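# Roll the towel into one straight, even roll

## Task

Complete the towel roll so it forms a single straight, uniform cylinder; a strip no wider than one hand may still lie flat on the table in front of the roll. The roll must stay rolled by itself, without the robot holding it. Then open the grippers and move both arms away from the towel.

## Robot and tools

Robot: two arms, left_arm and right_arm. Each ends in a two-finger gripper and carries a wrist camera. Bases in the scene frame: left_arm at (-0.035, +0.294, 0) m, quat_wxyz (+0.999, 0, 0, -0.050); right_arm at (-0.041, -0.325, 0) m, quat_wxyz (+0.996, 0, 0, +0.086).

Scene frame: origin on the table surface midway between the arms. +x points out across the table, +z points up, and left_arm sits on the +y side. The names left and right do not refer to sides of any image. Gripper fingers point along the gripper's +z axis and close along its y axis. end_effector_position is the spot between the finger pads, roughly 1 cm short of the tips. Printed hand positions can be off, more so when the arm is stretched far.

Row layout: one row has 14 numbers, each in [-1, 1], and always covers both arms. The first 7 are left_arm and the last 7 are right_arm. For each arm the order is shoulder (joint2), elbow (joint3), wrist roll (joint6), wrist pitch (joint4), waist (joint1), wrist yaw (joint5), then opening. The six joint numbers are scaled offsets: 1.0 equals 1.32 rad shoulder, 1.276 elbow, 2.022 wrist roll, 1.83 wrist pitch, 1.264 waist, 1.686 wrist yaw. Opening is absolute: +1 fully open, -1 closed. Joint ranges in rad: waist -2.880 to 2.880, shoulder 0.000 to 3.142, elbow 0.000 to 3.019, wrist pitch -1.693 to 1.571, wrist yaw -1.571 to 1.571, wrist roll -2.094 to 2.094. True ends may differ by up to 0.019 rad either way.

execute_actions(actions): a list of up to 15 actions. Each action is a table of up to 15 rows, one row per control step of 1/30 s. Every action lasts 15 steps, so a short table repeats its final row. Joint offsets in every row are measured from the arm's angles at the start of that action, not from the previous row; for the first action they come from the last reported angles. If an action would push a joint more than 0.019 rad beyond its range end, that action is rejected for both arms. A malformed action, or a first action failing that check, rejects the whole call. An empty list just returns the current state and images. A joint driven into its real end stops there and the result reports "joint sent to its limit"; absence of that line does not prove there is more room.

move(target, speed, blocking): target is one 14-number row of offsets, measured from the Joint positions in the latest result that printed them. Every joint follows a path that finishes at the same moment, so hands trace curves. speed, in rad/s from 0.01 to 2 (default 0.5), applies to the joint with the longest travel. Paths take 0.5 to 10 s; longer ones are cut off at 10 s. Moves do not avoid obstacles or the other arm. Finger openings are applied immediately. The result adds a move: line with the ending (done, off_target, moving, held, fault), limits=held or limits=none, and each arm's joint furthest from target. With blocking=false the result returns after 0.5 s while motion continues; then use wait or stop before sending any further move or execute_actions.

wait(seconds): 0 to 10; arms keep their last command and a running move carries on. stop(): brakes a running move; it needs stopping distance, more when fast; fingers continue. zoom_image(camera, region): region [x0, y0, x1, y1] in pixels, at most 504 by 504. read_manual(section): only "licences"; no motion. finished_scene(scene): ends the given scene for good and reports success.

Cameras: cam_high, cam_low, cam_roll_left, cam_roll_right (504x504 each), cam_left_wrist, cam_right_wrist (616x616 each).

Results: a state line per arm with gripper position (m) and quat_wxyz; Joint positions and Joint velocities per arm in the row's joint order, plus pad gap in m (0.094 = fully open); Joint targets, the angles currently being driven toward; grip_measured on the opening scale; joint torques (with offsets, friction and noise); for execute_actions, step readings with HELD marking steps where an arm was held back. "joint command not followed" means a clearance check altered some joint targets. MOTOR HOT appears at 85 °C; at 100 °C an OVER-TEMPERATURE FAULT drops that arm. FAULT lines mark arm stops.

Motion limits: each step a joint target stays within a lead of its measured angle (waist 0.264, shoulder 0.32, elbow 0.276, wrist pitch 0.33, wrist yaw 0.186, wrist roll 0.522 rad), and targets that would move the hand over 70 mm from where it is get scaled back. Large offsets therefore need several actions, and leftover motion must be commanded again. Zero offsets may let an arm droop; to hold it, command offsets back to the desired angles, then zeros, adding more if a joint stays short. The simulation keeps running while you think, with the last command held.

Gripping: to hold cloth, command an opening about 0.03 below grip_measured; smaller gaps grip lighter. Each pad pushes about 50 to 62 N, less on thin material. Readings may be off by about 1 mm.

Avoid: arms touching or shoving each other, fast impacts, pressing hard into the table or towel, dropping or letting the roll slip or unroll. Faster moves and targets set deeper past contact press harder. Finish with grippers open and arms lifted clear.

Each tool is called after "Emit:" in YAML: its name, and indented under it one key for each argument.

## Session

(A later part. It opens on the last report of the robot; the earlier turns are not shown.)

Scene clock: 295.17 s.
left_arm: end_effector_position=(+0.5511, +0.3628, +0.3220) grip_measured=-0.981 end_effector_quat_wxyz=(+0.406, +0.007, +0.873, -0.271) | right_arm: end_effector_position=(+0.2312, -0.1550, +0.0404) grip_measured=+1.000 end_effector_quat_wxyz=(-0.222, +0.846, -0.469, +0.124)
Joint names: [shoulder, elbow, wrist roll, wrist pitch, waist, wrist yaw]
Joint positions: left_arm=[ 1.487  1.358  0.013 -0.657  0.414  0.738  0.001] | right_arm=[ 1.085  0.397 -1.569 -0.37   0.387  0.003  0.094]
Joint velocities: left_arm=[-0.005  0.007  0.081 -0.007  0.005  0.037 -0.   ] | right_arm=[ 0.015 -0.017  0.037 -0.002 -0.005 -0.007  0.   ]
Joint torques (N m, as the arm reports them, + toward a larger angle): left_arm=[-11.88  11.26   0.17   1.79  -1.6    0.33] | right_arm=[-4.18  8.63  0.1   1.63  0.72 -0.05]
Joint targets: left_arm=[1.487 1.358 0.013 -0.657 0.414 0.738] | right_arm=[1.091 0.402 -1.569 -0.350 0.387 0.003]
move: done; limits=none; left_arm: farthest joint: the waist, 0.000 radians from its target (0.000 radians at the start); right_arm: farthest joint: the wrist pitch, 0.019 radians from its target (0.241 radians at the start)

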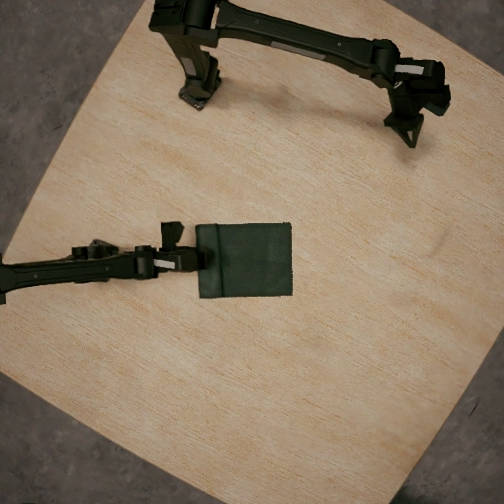

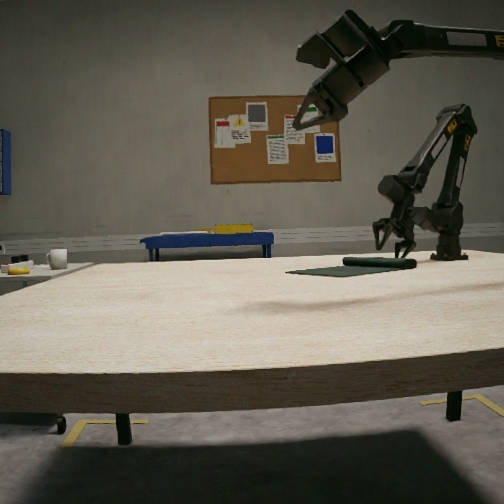

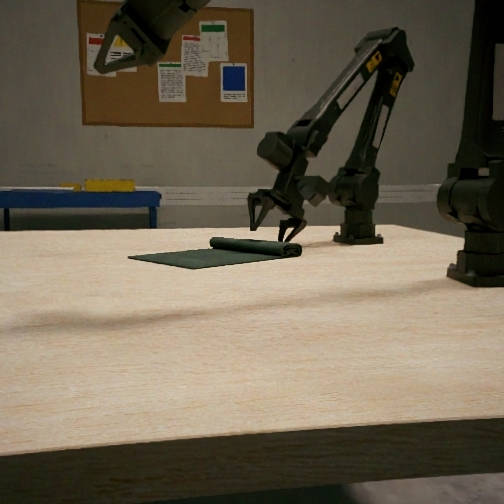

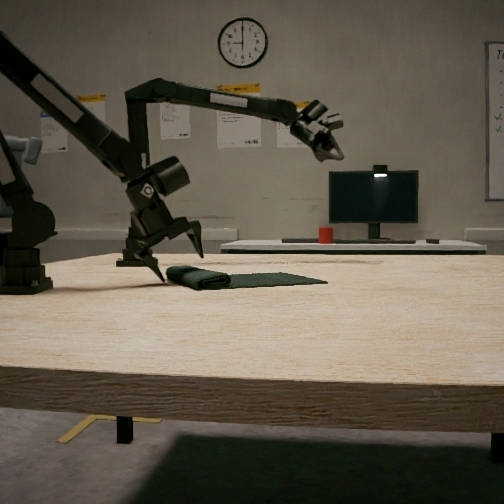

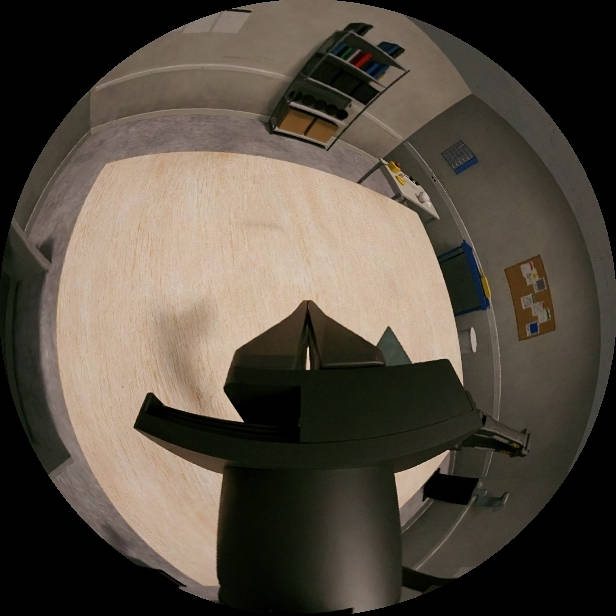

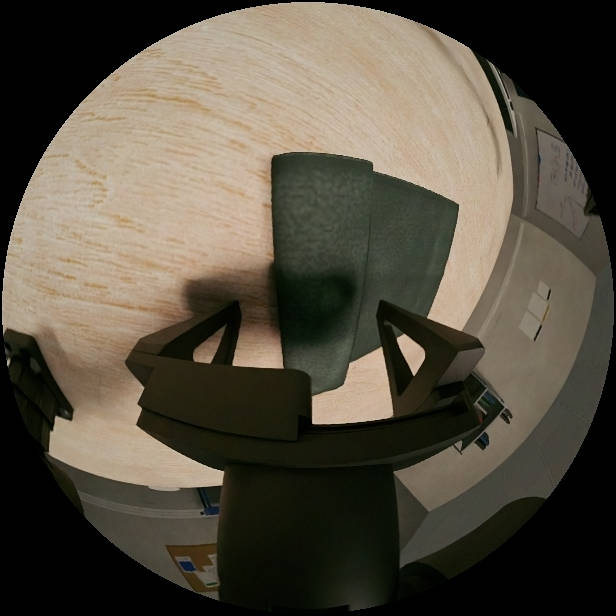

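Emit:
execute_actions:
  actions:
    - [[0,0,0,0,0,0,-1,0.02,0.004,0,0.015,0,0,0.6],[0,0,0,0,0,0,-1,0.025,0.004,0,0.02,0,0,0.5],[0,0,0,0,0,0,-1,0.03,0.004,0,0.025,0,0,0.4],[0,0,0,0,0,0,-1,0.04,0.004,0,0.03,0,0,0.3],[0,0,0,0,0,0,-1,0.05,0.004,0,0.035,0,0,0.2],[0,0,0,0,0,0,-1,0.055,0.004,0,0.04,0,0,0.1]]
    - [[0,0,0,0,0,0,-1,0.02,0.004,0,0.02,0,0,0.0],[0,0,0,0,0,0,-1,0.025,0.004,0,0.022,0,0,-0.1],[0,0,0,0,0,0,-1,0.03,0.004,0,0.025,0,0,-0.2],[0,0,0,0,0,0,-1,0.035,0.004,0,0.03,0,0,-0.3],[0,0,0,0,0,0,-1,0.04,0.004,0,0.035,0,0,-0.4],[0,0,0,0,0,0,-1,0.04,0.004,0,0.035,0,0,-0.5]]

Emit:
zoom_image:
  camera: "cam_roll_right"
  region: [120,210,320,310]

Scene clock: 307.47 s.
left_arm: end_effector_position=(+0.5511, +0.3628, +0.3220) grip_measured=-0.981 end_effector_quat_wxyz=(+0.406, +0.007, +0.873, -0.271) | right_arm: end_effector_position=(+0.2421, -0.1481, +0.0244) grip_measured=-0.495 end_effector_quat_wxyz=(-0.225, +0.845, -0.469, +0.126)
Joint names: [shoulder, elbow, wrist roll, wrist pitch, waist, wrist yaw]
Joint positions: left_arm=[ 1.487  1.358  0.013 -0.657  0.414  0.738  0.001] | right_arm=[ 1.179  0.398 -1.569 -0.267  0.387  0.003  0.024]
Joint velocities: left_arm=[ 0.005 -0.007  0.066 -0.002  0.005 -0.022 -0.001] | right_arm=[ 0.005  0.007 -0.037 -0.007 -0.005  0.022 -0.001]
Joint torques (N m, as the arm reports them, + toward a larger angle): left_arm=[-11.9   11.23   0.17   1.74  -1.7    0.31] | right_arm=[-2.69  8.16  0.12  1.44  0.9  -0.05]
Joint targets: left_arm=[1.487 1.358 0.013 -0.657 0.414 0.738] | right_arm=[1.207 0.402 -1.569 -0.252 0.387 0.003]
Step readings (joint positions; steps 1 to 15: 1st action; 16 to 30: 2nd action):
0: left_arm=[1.487 1.358 0.013 -0.657 0.414 0.738] | right_arm=[1.085 0.397 -1.569 -0.370 0.387 0.003]
1: left_arm=[1.487 1.358 0.013 -0.657 0.414 0.738] | right_arm=[1.086 0.397 -1.569 -0.368 0.387 0.003]
2: left_arm=[1.487 1.358 0.013 -0.657 0.414 0.738] | right_arm=[1.091 0.397 -1.569 -0.363 0.387 0.003]
4: left_arm=[1.487 1.358 0.013 -0.657 0.414 0.738] | right_arm=[1.105 0.397 -1.569 -0.349 0.387 0.003]
8: left_arm=[1.487 1.358 0.013 -0.657 0.414 0.738] | right_arm=[1.147 0.397 -1.569 -0.321 0.387 0.003]
15: left_arm=[1.487 1.358 0.013 -0.657 0.414 0.738] | right_arm=[1.155 0.397 -1.569 -0.316 0.387 0.003]
16: left_arm=[1.487 1.358 0.013 -0.657 0.414 0.738] | right_arm=[1.156 0.397 -1.569 -0.313 0.387 0.003]
17: left_arm=[1.487 1.358 0.013 -0.657 0.414 0.738] | right_arm=[1.160 0.397 -1.569 -0.306 0.387 0.003]
19: left_arm=[1.487 1.358 0.013 -0.657 0.414 0.738] | right_arm=[1.173 0.397 -1.569 -0.292 0.387 0.003]
23: left_arm=[1.487 1.358 0.013 -0.657 0.414 0.738] | right_arm=[1.179 0.398 -1.569 -0.267 0.387 0.003]
30: Joint positions above

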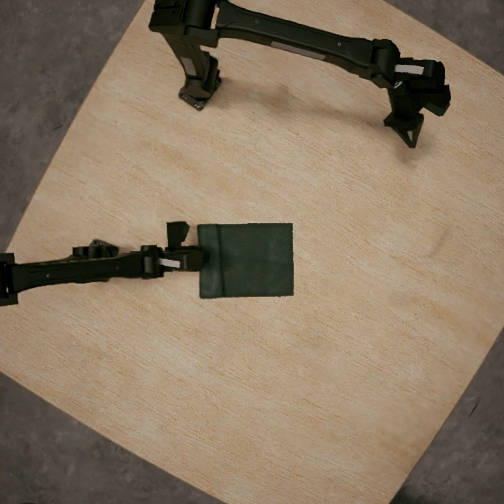

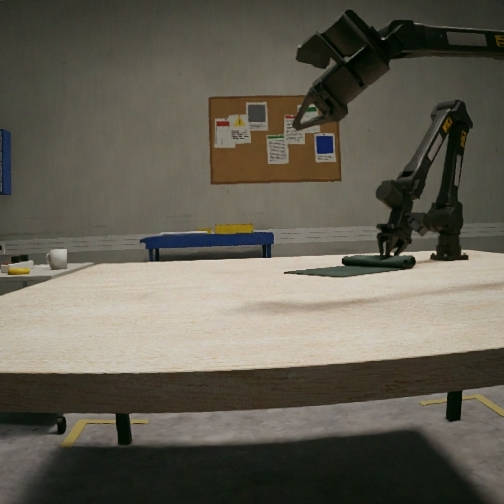

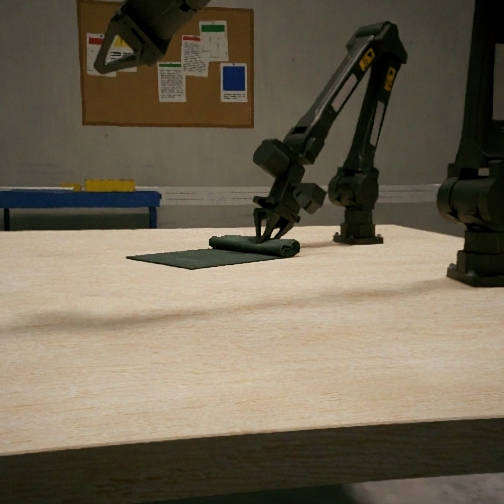

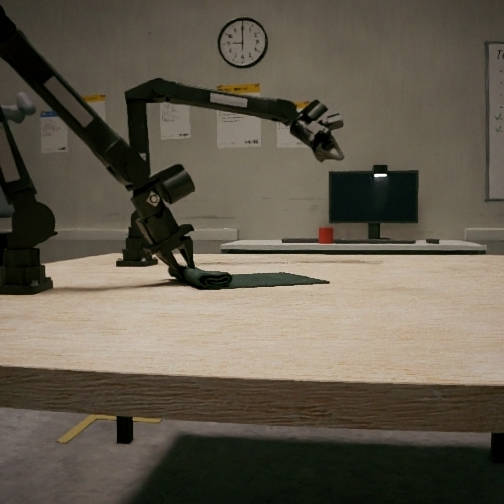

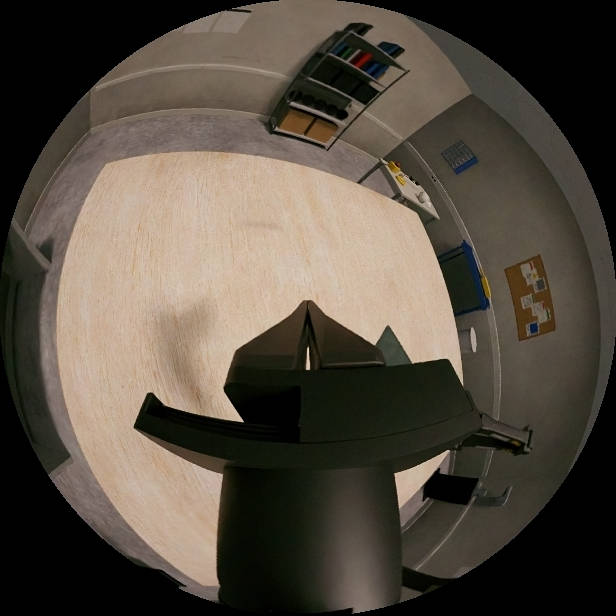

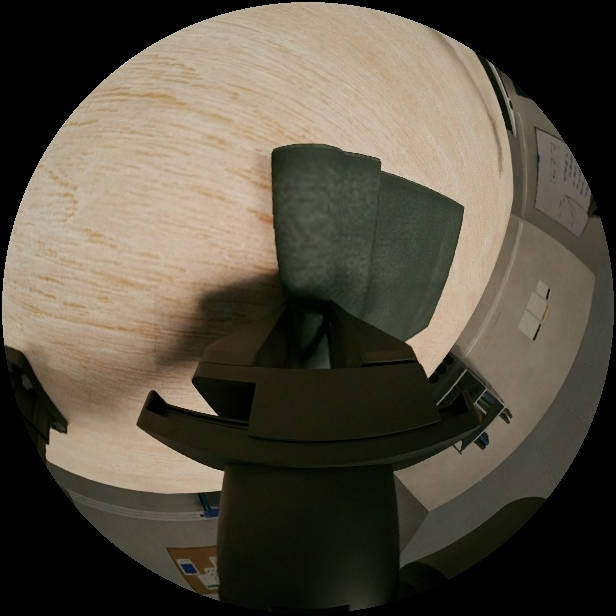

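Region (120, 210, 320, 310) of cam_roll_right's 504x504 image, scaled by 2.520, with more detail than that image has.

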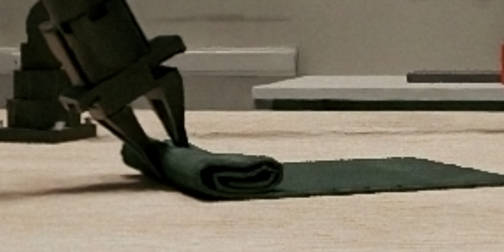

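Emit:
execute_actions:
  actions: []

Scene clock: 322.20 s.
left_arm: end_effector_position=(+0.5511, +0.3628, +0.3220) grip_measured=-0.981 end_effector_quat_wxyz=(+0.406, +0.007, +0.873, -0.271) | right_arm: end_effector_position=(+0.2421, -0.1481, +0.0244) grip_measured=-0.495 end_effector_quat_wxyz=(-0.225, +0.845, -0.469, +0.126)
Joint names: [shoulder, elbow, wrist roll, wrist pitch, waist, wrist yaw]
Joint positions: left_arm=[ 1.487  1.358  0.013 -0.657  0.414  0.738  0.001] | right_arm=[ 1.179  0.398 -1.569 -0.267  0.387  0.003  0.024]
Joint velocities: left_arm=[-0.005 -0.002 -0.037  0.022 -0.005 -0.022  0.   ] | right_arm=[-0.005 -0.012  0.007 -0.007 -0.005 -0.051  0.   ]
Joint torques (N m, as the arm reports them, + toward a larger angle): left_arm=[-12.46  11.22   0.15   1.79  -1.5    0.38] | right_arm=[-2.67  8.14  0.12  1.48  0.72 -0.03]
Joint targets: left_arm=[1.487 1.358 0.013 -0.657 0.414 0.738] | right_arm=[1.207 0.402 -1.569 -0.252 0.387 0.003]

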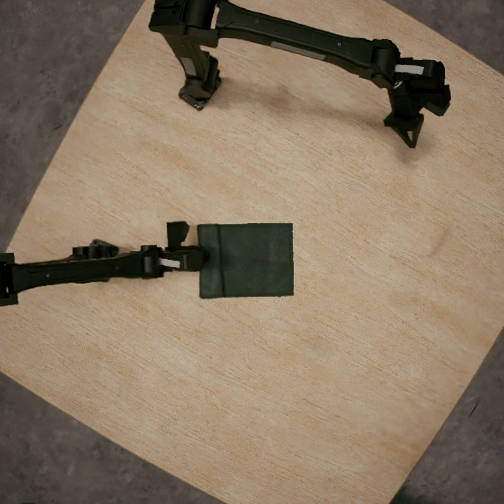

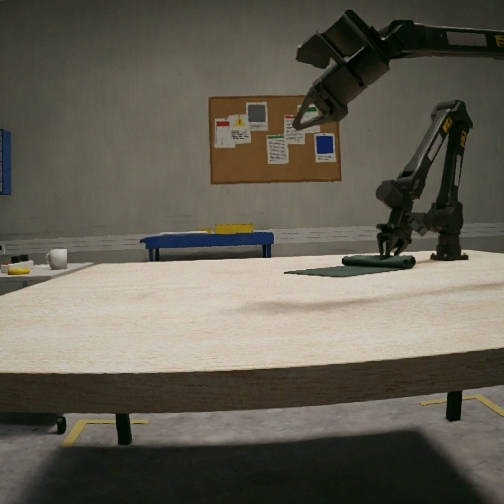

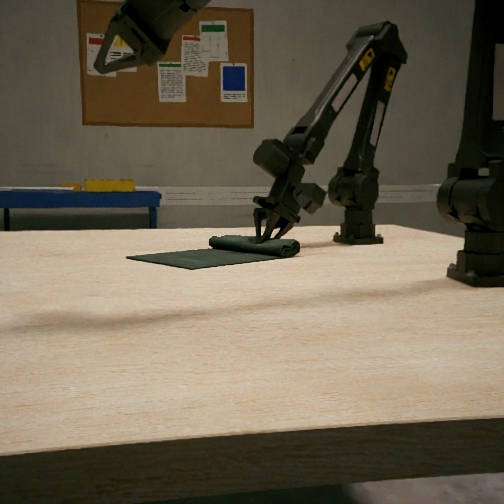

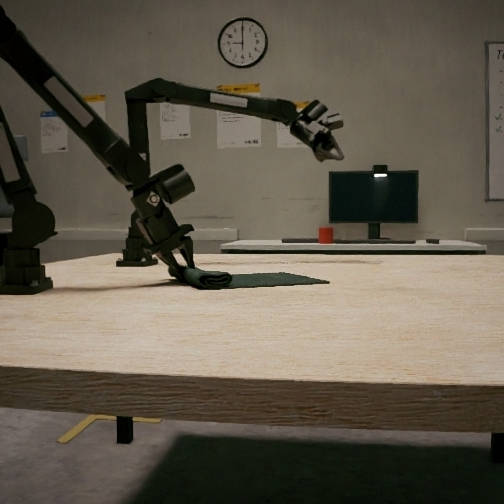

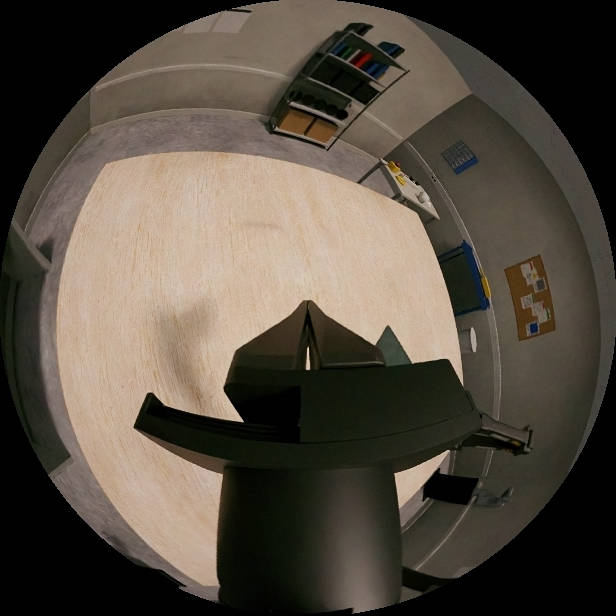

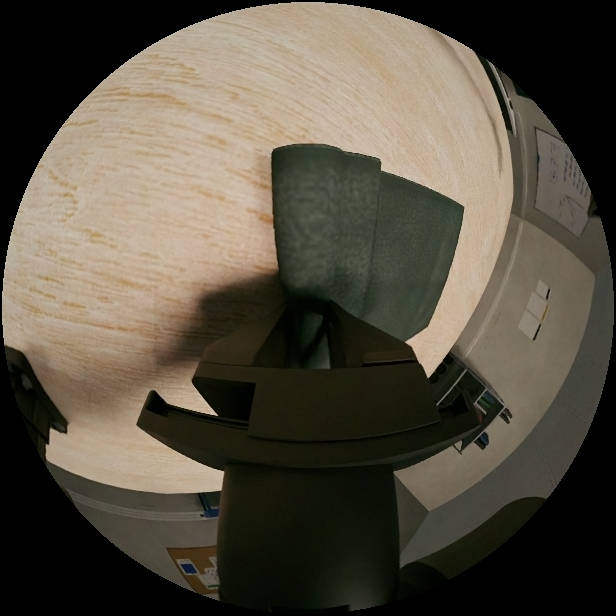

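Emit:
move:
  target: [0,0,0,0,0,0,-1,0.20,0.395,0,-0.40,0,0,-0.62]
  speed: 0.4

Scene clock: 330.97 s.
left_arm: end_effector_position=(+0.5511, +0.3628, +0.3220) grip_measured=-0.981 end_effector_quat_wxyz=(+0.406, +0.007, +0.873, -0.271) | right_arm: end_effector_position=(+0.2650, -0.1337, +0.0618) grip_measured=-0.617 end_effector_quat_wxyz=(-0.004, +0.875, -0.485, +0.004)
Joint names: [shoulder, elbow, wrist roll, wrist pitch, waist, wrist yaw]
Joint positions: left_arm=[ 1.487  1.358  0.013 -0.657  0.414  0.738  0.001] | right_arm=[ 1.435  0.861 -1.569 -0.987  0.387  0.003  0.018]
Joint velocities: left_arm=[-0.005 -0.012 -0.037 -0.002 -0.024  0.022  0.   ] | right_arm=[ 0.005 -0.012 -0.066 -0.007 -0.005 -0.022  0.   ]
Joint torques (N m, as the arm reports them, + toward a larger angle): left_arm=[-12.    11.26   0.17   1.83  -1.28   0.37] | right_arm=[-9.02 11.63  0.07 -0.81  0.86 -0.04]
Joint targets: left_arm=[1.487 1.358 0.013 -0.657 0.414 0.738] | right_arm=[1.443 0.902 -1.569 -0.999 0.387 0.003]
move: off_target (right_arm); limits=none; left_arm: farthest joint: the waist, 0.000 radians from its target (0.000 radians at the start); right_arm: farthest joint: the elbow, 0.041 radians from its target (0.504 radians at the start)

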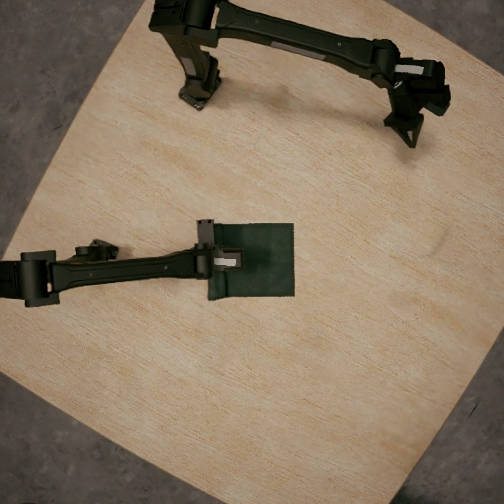

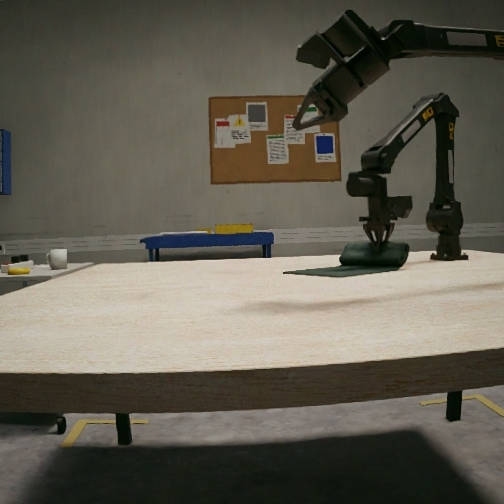

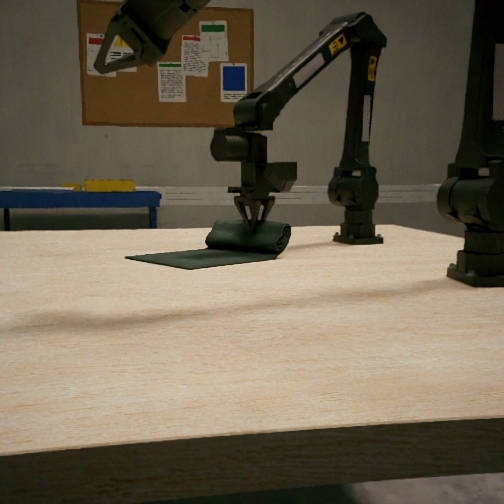

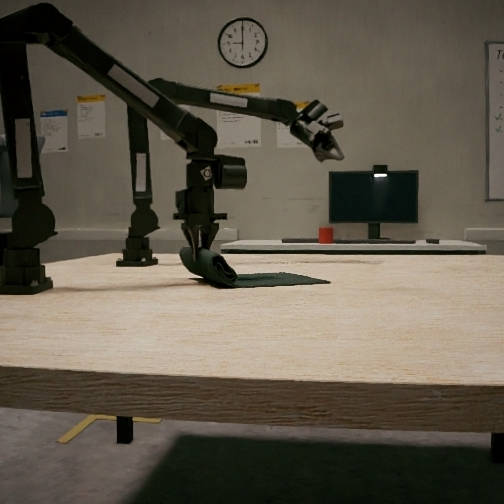

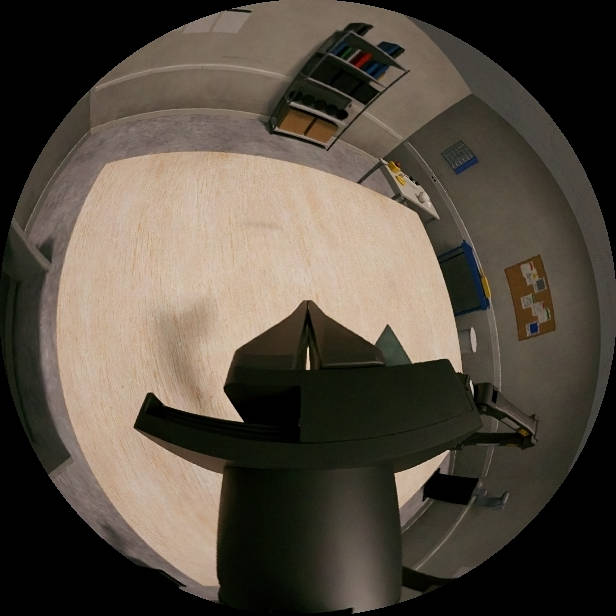

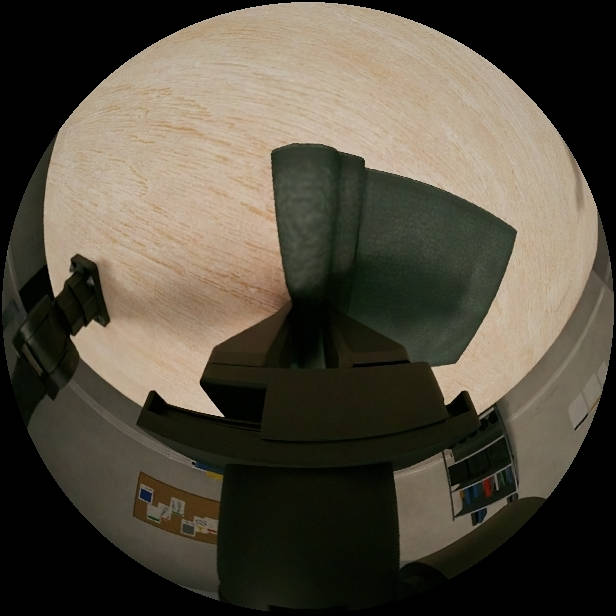

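Emit:
move:
  target: [0,0,0,0,0,0,-1,0.28,0.365,0,-0.275,0,0,-0.62]
  speed: 0.4

Scene clock: 336.70 s.
left_arm: end_effector_position=(+0.5511, +0.3628, +0.3220) grip_measured=-0.981 end_effector_quat_wxyz=(+0.406, +0.007, +0.873, -0.271) | right_arm: end_effector_position=(+0.3044, -0.1091, +0.0717) grip_measured=-0.617 end_effector_quat_wxyz=(+0.181, +0.856, -0.474, -0.098)
Joint names: [shoulder, elbow, wrist roll, wrist pitch, waist, wrist yaw]
Joint positions: left_arm=[ 1.487  1.358  0.013 -0.657  0.414  0.738  0.001] | right_arm=[ 1.799  1.287 -1.569 -1.473  0.387  0.003  0.018]
Joint velocities: left_arm=[-0.015 -0.007  0.037 -0.002 -0.024  0.007 -0.   ] | right_arm=[-0.005  0.002  0.022  0.002 -0.005 -0.022 -0.001]
Joint torques (N m, as the arm reports them, + toward a larger angle): left_arm=[-11.95  11.26   0.11   1.86  -1.58   0.33] | right_arm=[-14.09  11.18   0.02  -1.83   0.88  -0.03]
Joint targets: left_arm=[1.487 1.358 0.013 -0.657 0.414 0.738] | right_arm=[1.804 1.327 -1.569 -1.490 0.387 0.003]
move: off_target (right_arm); limits=none; left_arm: farthest joint: the waist, 0.000 radians from its target (0.000 radians at the start); right_arm: farthest joint: the elbow, 0.040 radians from its target (0.466 radians at the start)

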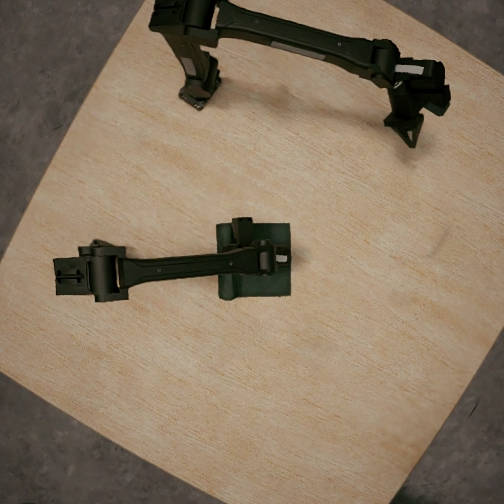

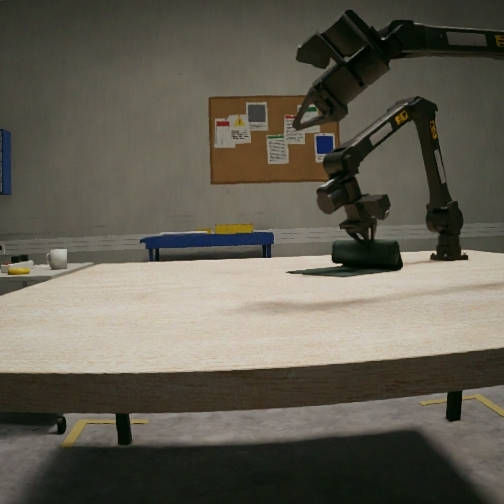

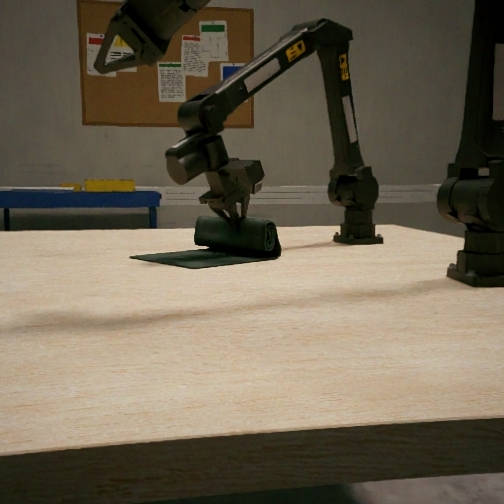

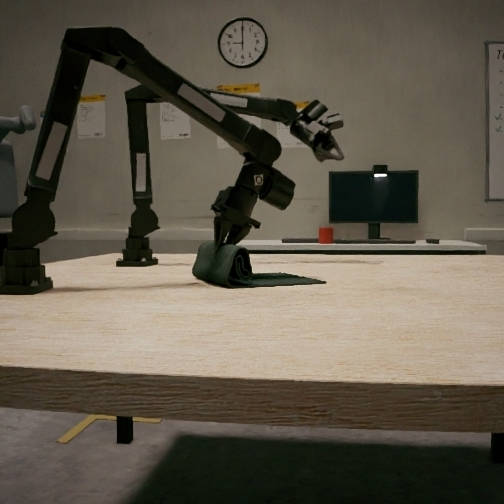

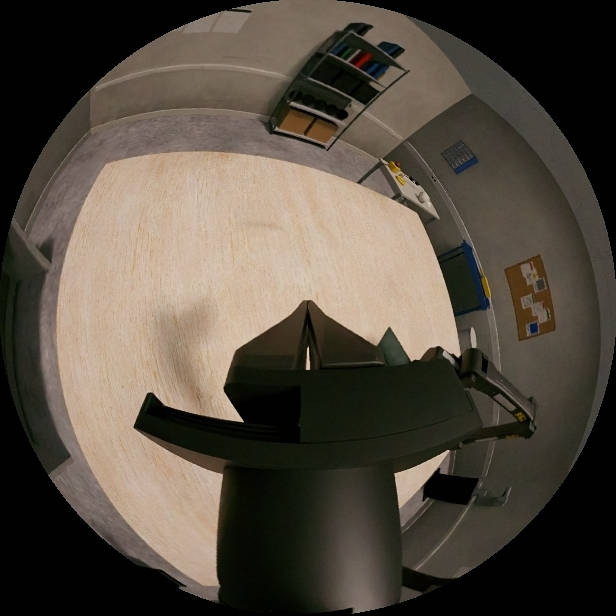

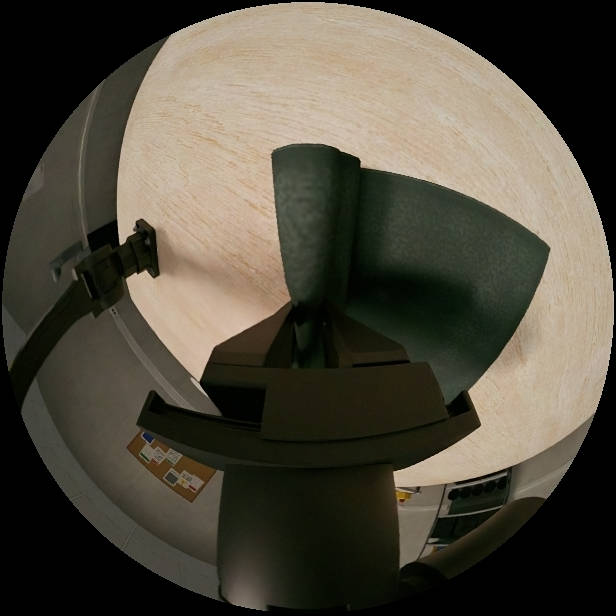

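Emit:
move:
  target: [0,0,0,0,0,0,-1,0.195,0.245,0,-0.117,0,0,-0.62]
  speed: 0.3

Scene clock: 343.53 s.
left_arm: end_effector_position=(+0.5511, +0.3628, +0.3220) grip_measured=-0.981 end_effector_quat_wxyz=(+0.406, +0.007, +0.873, -0.271) | right_arm: end_effector_position=(+0.3454, -0.0833, +0.0521) grip_measured=-0.617 end_effector_quat_wxyz=(+0.256, +0.837, -0.463, -0.140)
Joint names: [shoulder, elbow, wrist roll, wrist pitch, waist, wrist yaw]
Joint positions: left_arm=[ 1.487  1.358  0.013 -0.657  0.414  0.738  0.001] | right_arm=[ 2.048  1.559 -1.569 -1.674  0.387  0.003  0.018]
Joint velocities: left_arm=[ 0.015 -0.027 -0.022 -0.007 -0.005  0.066 -0.001] | right_arm=[ 0.005 -0.012  0.007 -0.002 -0.015  0.066  0.   ]
Joint torques (N m, as the arm reports them, + toward a larger angle): left_arm=[-11.82  11.28   0.18   1.72  -1.82   0.31] | right_arm=[-17.23  10.98   0.02  -2.06   0.71  -0.02]
Joint targets: left_arm=[1.487 1.358 0.013 -0.657 0.414 0.738] | right_arm=[2.057 1.599 -1.569 -1.687 0.387 0.003]
move: off_target (right_arm); limits=none; left_arm: farthest joint: the waist, 0.000 radians from its target (0.000 radians at the start); right_arm: farthest joint: the elbow, 0.041 radians from its target (0.313 radians at the start)

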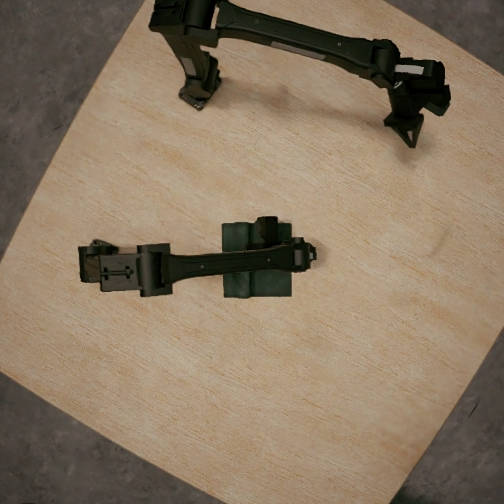

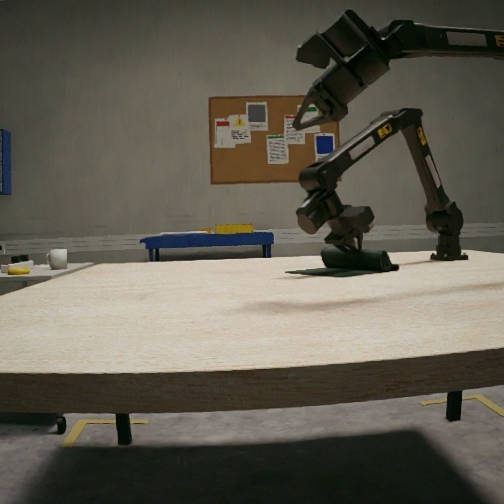

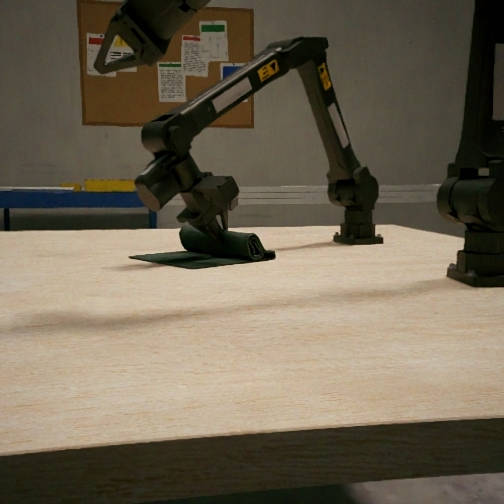

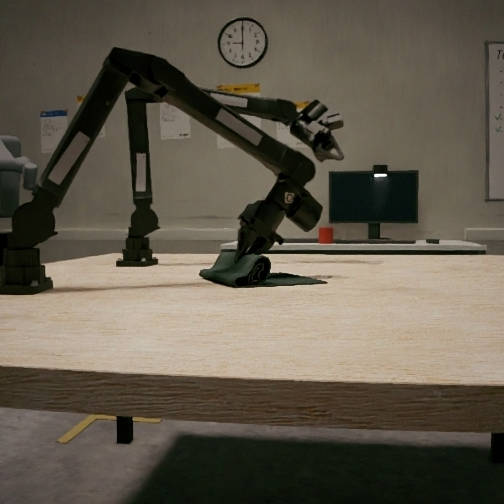

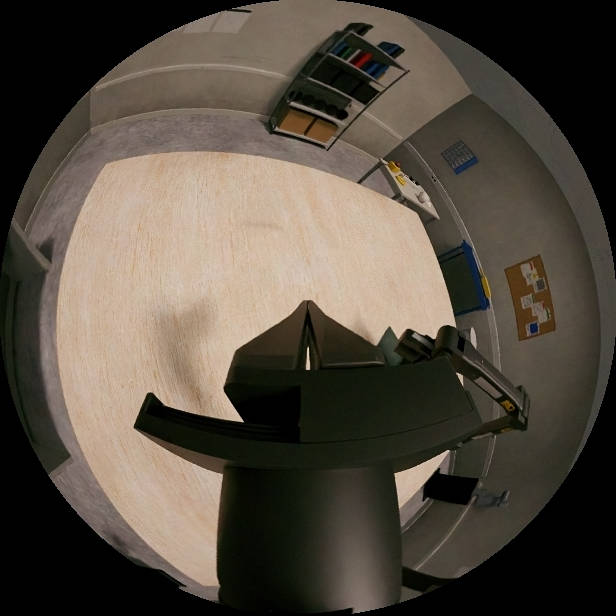

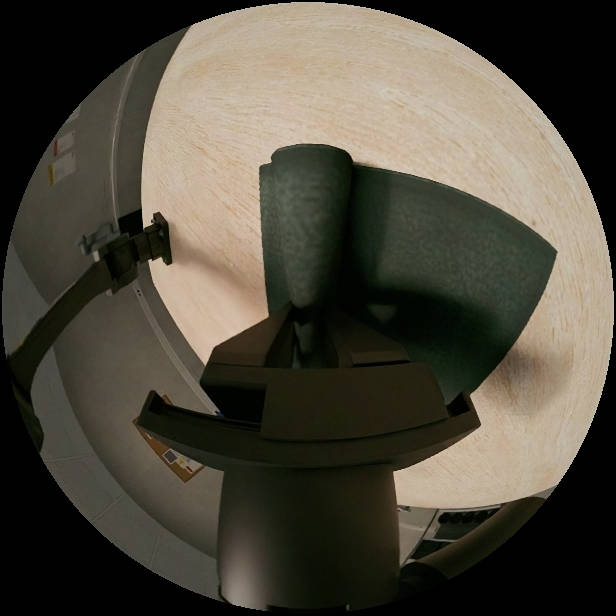

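Emit:
execute_actions:
  actions:
    - [[0,0,0,0,0,0,-1,0.02,0.03,0,0,0,0,-0.62]]
    - [[0,0,0,0,0,0,-1,0,0.03,0,0,0,0,-0.1]]
    - [[0,0,0,0,0,0,-1,-0.05,0.03,0,0,0,0,-0.1]]
    - [[0,0,0,0,0,0,-1,-0.06,0.03,0,0,0,0,-0.1]]
    - [[0,0,0,0,0,0,-1,-0.06,0.0,0,0,0,0,-0.1]]

Emit:
zoom_image:
  camera: "cam_roll_right"
  region: [170,200,350,320]

Scene clock: 351.10 s.
left_arm: end_effector_position=(+0.5511, +0.3628, +0.3220) grip_measured=-0.981 end_effector_quat_wxyz=(+0.406, +0.007, +0.873, -0.271) | right_arm: end_effector_position=(+0.3504, -0.0802, +0.1292) grip_measured=-0.101 end_effector_quat_wxyz=(+0.183, +0.856, -0.474, -0.099)
Joint names: [shoulder, elbow, wrist roll, wrist pitch, waist, wrist yaw]
Joint positions: left_arm=[ 1.487  1.358  0.013 -0.657  0.414  0.738  0.001] | right_arm=[ 1.871  1.555 -1.569 -1.674  0.387  0.003  0.042]
Joint velocities: left_arm=[-0.005 -0.002 -0.051  0.017  0.005  0.11  -0.002] | right_arm=[-0.005 -0.002  0.007 -0.017  0.005  0.022  0.   ]
Joint torques (N m, as the arm reports them, + toward a larger angle): left_arm=[-12.13  11.37   0.12   1.7   -1.94   0.34] | right_arm=[-17.06   9.21   0.04  -1.06   0.86  -0.03]
Joint targets: left_arm=[1.487 1.358 0.013 -0.657 0.414 0.738] | right_arm=[1.861 1.565 -1.569 -1.674 0.387 0.003]
Step readings (joint positions; steps 1 to 15: 1st action; 16 to 30: 2nd action; 31 to 45: 3rd action; 46 to 60: 4th action; 61 to 75: 5th action):
0: left_arm=[1.487 1.358 0.013 -0.657 0.414 0.738] | right_arm=[2.048 1.559 -1.569 -1.674 0.387 0.003]
1: left_arm=[1.487 1.358 0.013 -0.657 0.414 0.738] | right_arm=[2.050 1.559 -1.569 -1.674 0.387 0.003]
2: left_arm=[1.487 1.358 0.013 -0.657 0.414 0.738] | right_arm=[2.050 1.559 -1.569 -1.674 0.387 0.003]
4: left_arm=[1.487 1.358 0.013 -0.657 0.414 0.738] | right_arm=[2.054 1.559 -1.569 -1.674 0.387 0.003]
8: left_arm=[1.487 1.358 0.013 -0.657 0.414 0.738] | right_arm=[2.060 1.559 -1.569 -1.674 0.387 0.003]
15: left_arm=[1.487 1.358 0.013 -0.657 0.414 0.738] | right_arm=[2.061 1.559 -1.569 -1.674 0.387 0.003]
16: left_arm=[1.487 1.358 0.013 -0.657 0.414 0.738] | right_arm=[2.061 1.559 -1.569 -1.674 0.387 0.003]
17: left_arm=[1.487 1.358 0.013 -0.657 0.414 0.738] | right_arm=[2.061 1.559 -1.569 -1.674 0.387 0.003]
19: left_arm=[1.487 1.358 0.013 -0.657 0.414 0.738] | right_arm=[2.061 1.559 -1.569 -1.674 0.387 0.003]
23: left_arm=[1.487 1.358 0.013 -0.657 0.414 0.738] | right_arm=[2.061 1.559 -1.569 -1.674 0.387 0.003]
30: left_arm=[1.487 1.358 0.013 -0.657 0.414 0.738] | right_arm=[2.061 1.559 -1.569 -1.674 0.387 0.003]
31: left_arm=[1.487 1.358 0.013 -0.657 0.414 0.738] | right_arm=[2.058 1.559 -1.569 -1.674 0.387 0.003]
32: left_arm=[1.487 1.358 0.013 -0.657 0.414 0.738] | right_arm=[2.056 1.559 -1.569 -1.674 0.387 0.003]
34: left_arm=[1.487 1.358 0.013 -0.657 0.414 0.738] | right_arm=[2.043 1.559 -1.569 -1.674 0.387 0.003]
38: left_arm=[1.487 1.358 0.013 -0.657 0.414 0.738] | right_arm=[2.017 1.560 -1.569 -1.674 0.387 0.003]
45: left_arm=[1.487 1.358 0.013 -0.657 0.414 0.738] | right_arm=[2.010 1.562 -1.569 -1.674 0.387 0.003]
46: left_arm=[1.487 1.358 0.013 -0.657 0.414 0.738] | right_arm=[2.006 1.562 -1.569 -1.674 0.387 0.003]
47: left_arm=[1.487 1.358 0.013 -0.657 0.414 0.738] | right_arm=[2.002 1.562 -1.569 -1.674 0.387 0.003]
49: left_arm=[1.487 1.358 0.013 -0.657 0.414 0.738] | right_arm=[1.985 1.562 -1.569 -1.674 0.387 0.003]
53: left_arm=[1.487 1.358 0.013 -0.657 0.414 0.738] | right_arm=[1.949 1.563 -1.569 -1.674 0.387 0.003]
60: left_arm=[1.487 1.358 0.013 -0.657 0.414 0.738] | right_arm=[1.940 1.565 -1.569 -1.674 0.387 0.003]
61: left_arm=[1.487 1.358 0.013 -0.657 0.414 0.738] | right_arm=[1.936 1.564 -1.569 -1.674 0.387 0.003]
62: left_arm=[1.487 1.358 0.013 -0.657 0.414 0.738] | right_arm=[1.931 1.560 -1.569 -1.674 0.387 0.003]
64: left_arm=[1.487 1.358 0.013 -0.657 0.414 0.738] | right_arm=[1.913 1.555 -1.569 -1.674 0.387 0.003]
68: left_arm=[1.487 1.358 0.013 -0.657 0.414 0.738] | right_arm=[1.880 1.555 -1.569 -1.674 0.387 0.003]
75: Joint positions above

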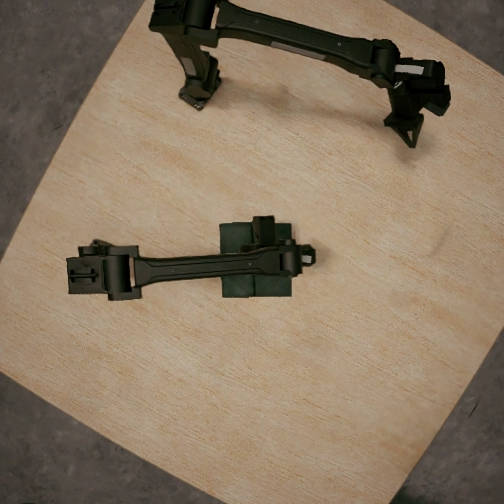

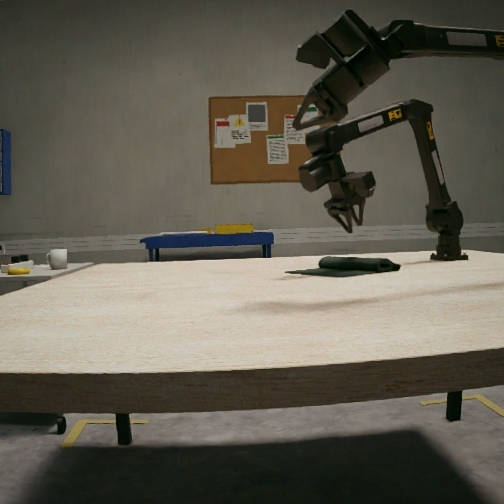

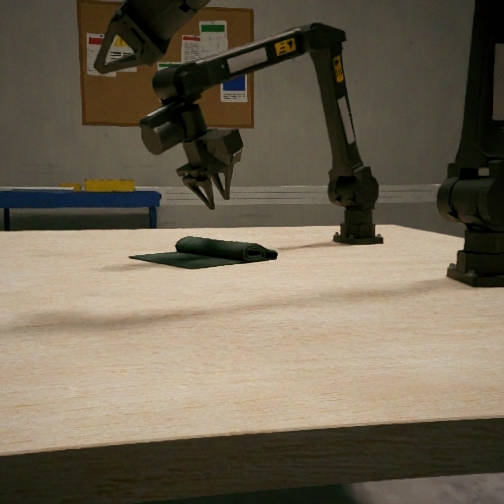

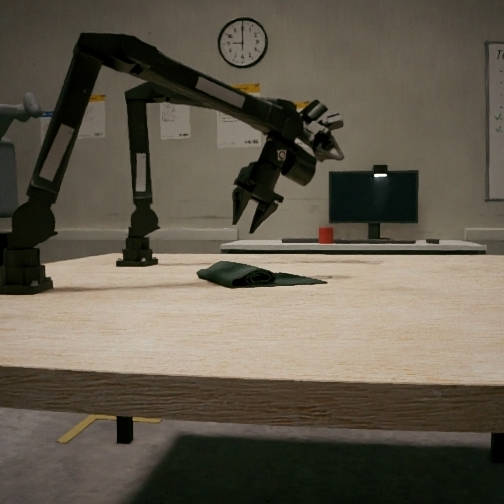

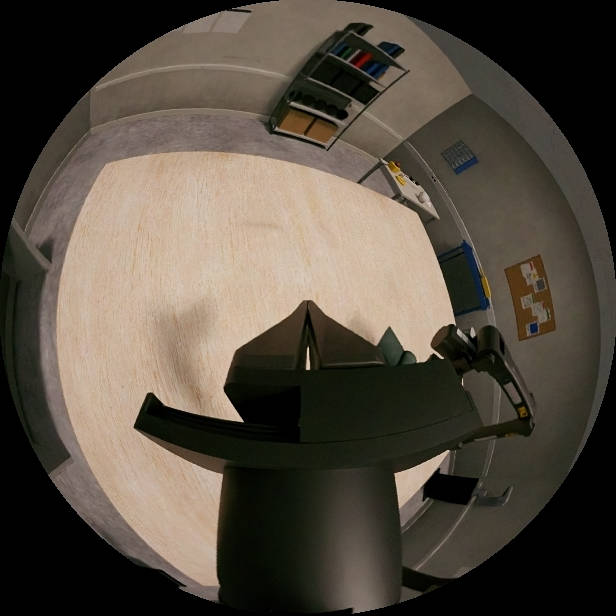

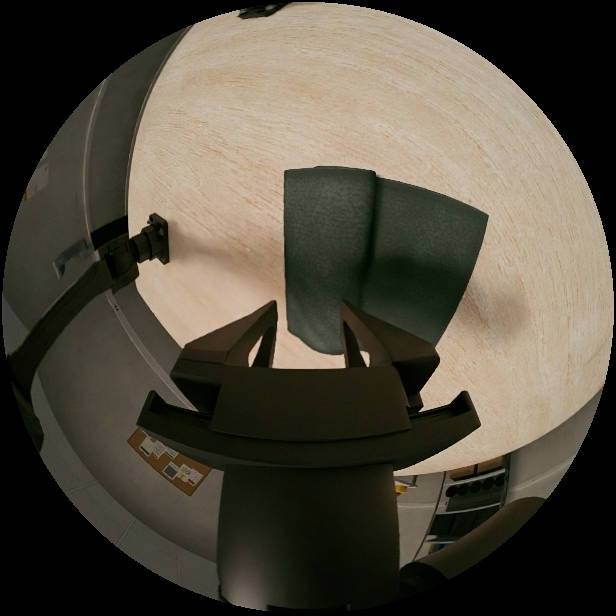

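Region (170, 200, 350, 320) of cam_roll_right's 504x504 image, scaled by 2.800, with more detail than that image has.

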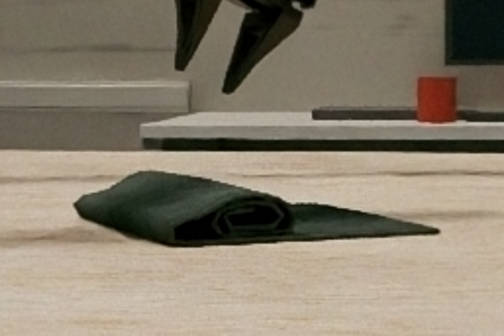

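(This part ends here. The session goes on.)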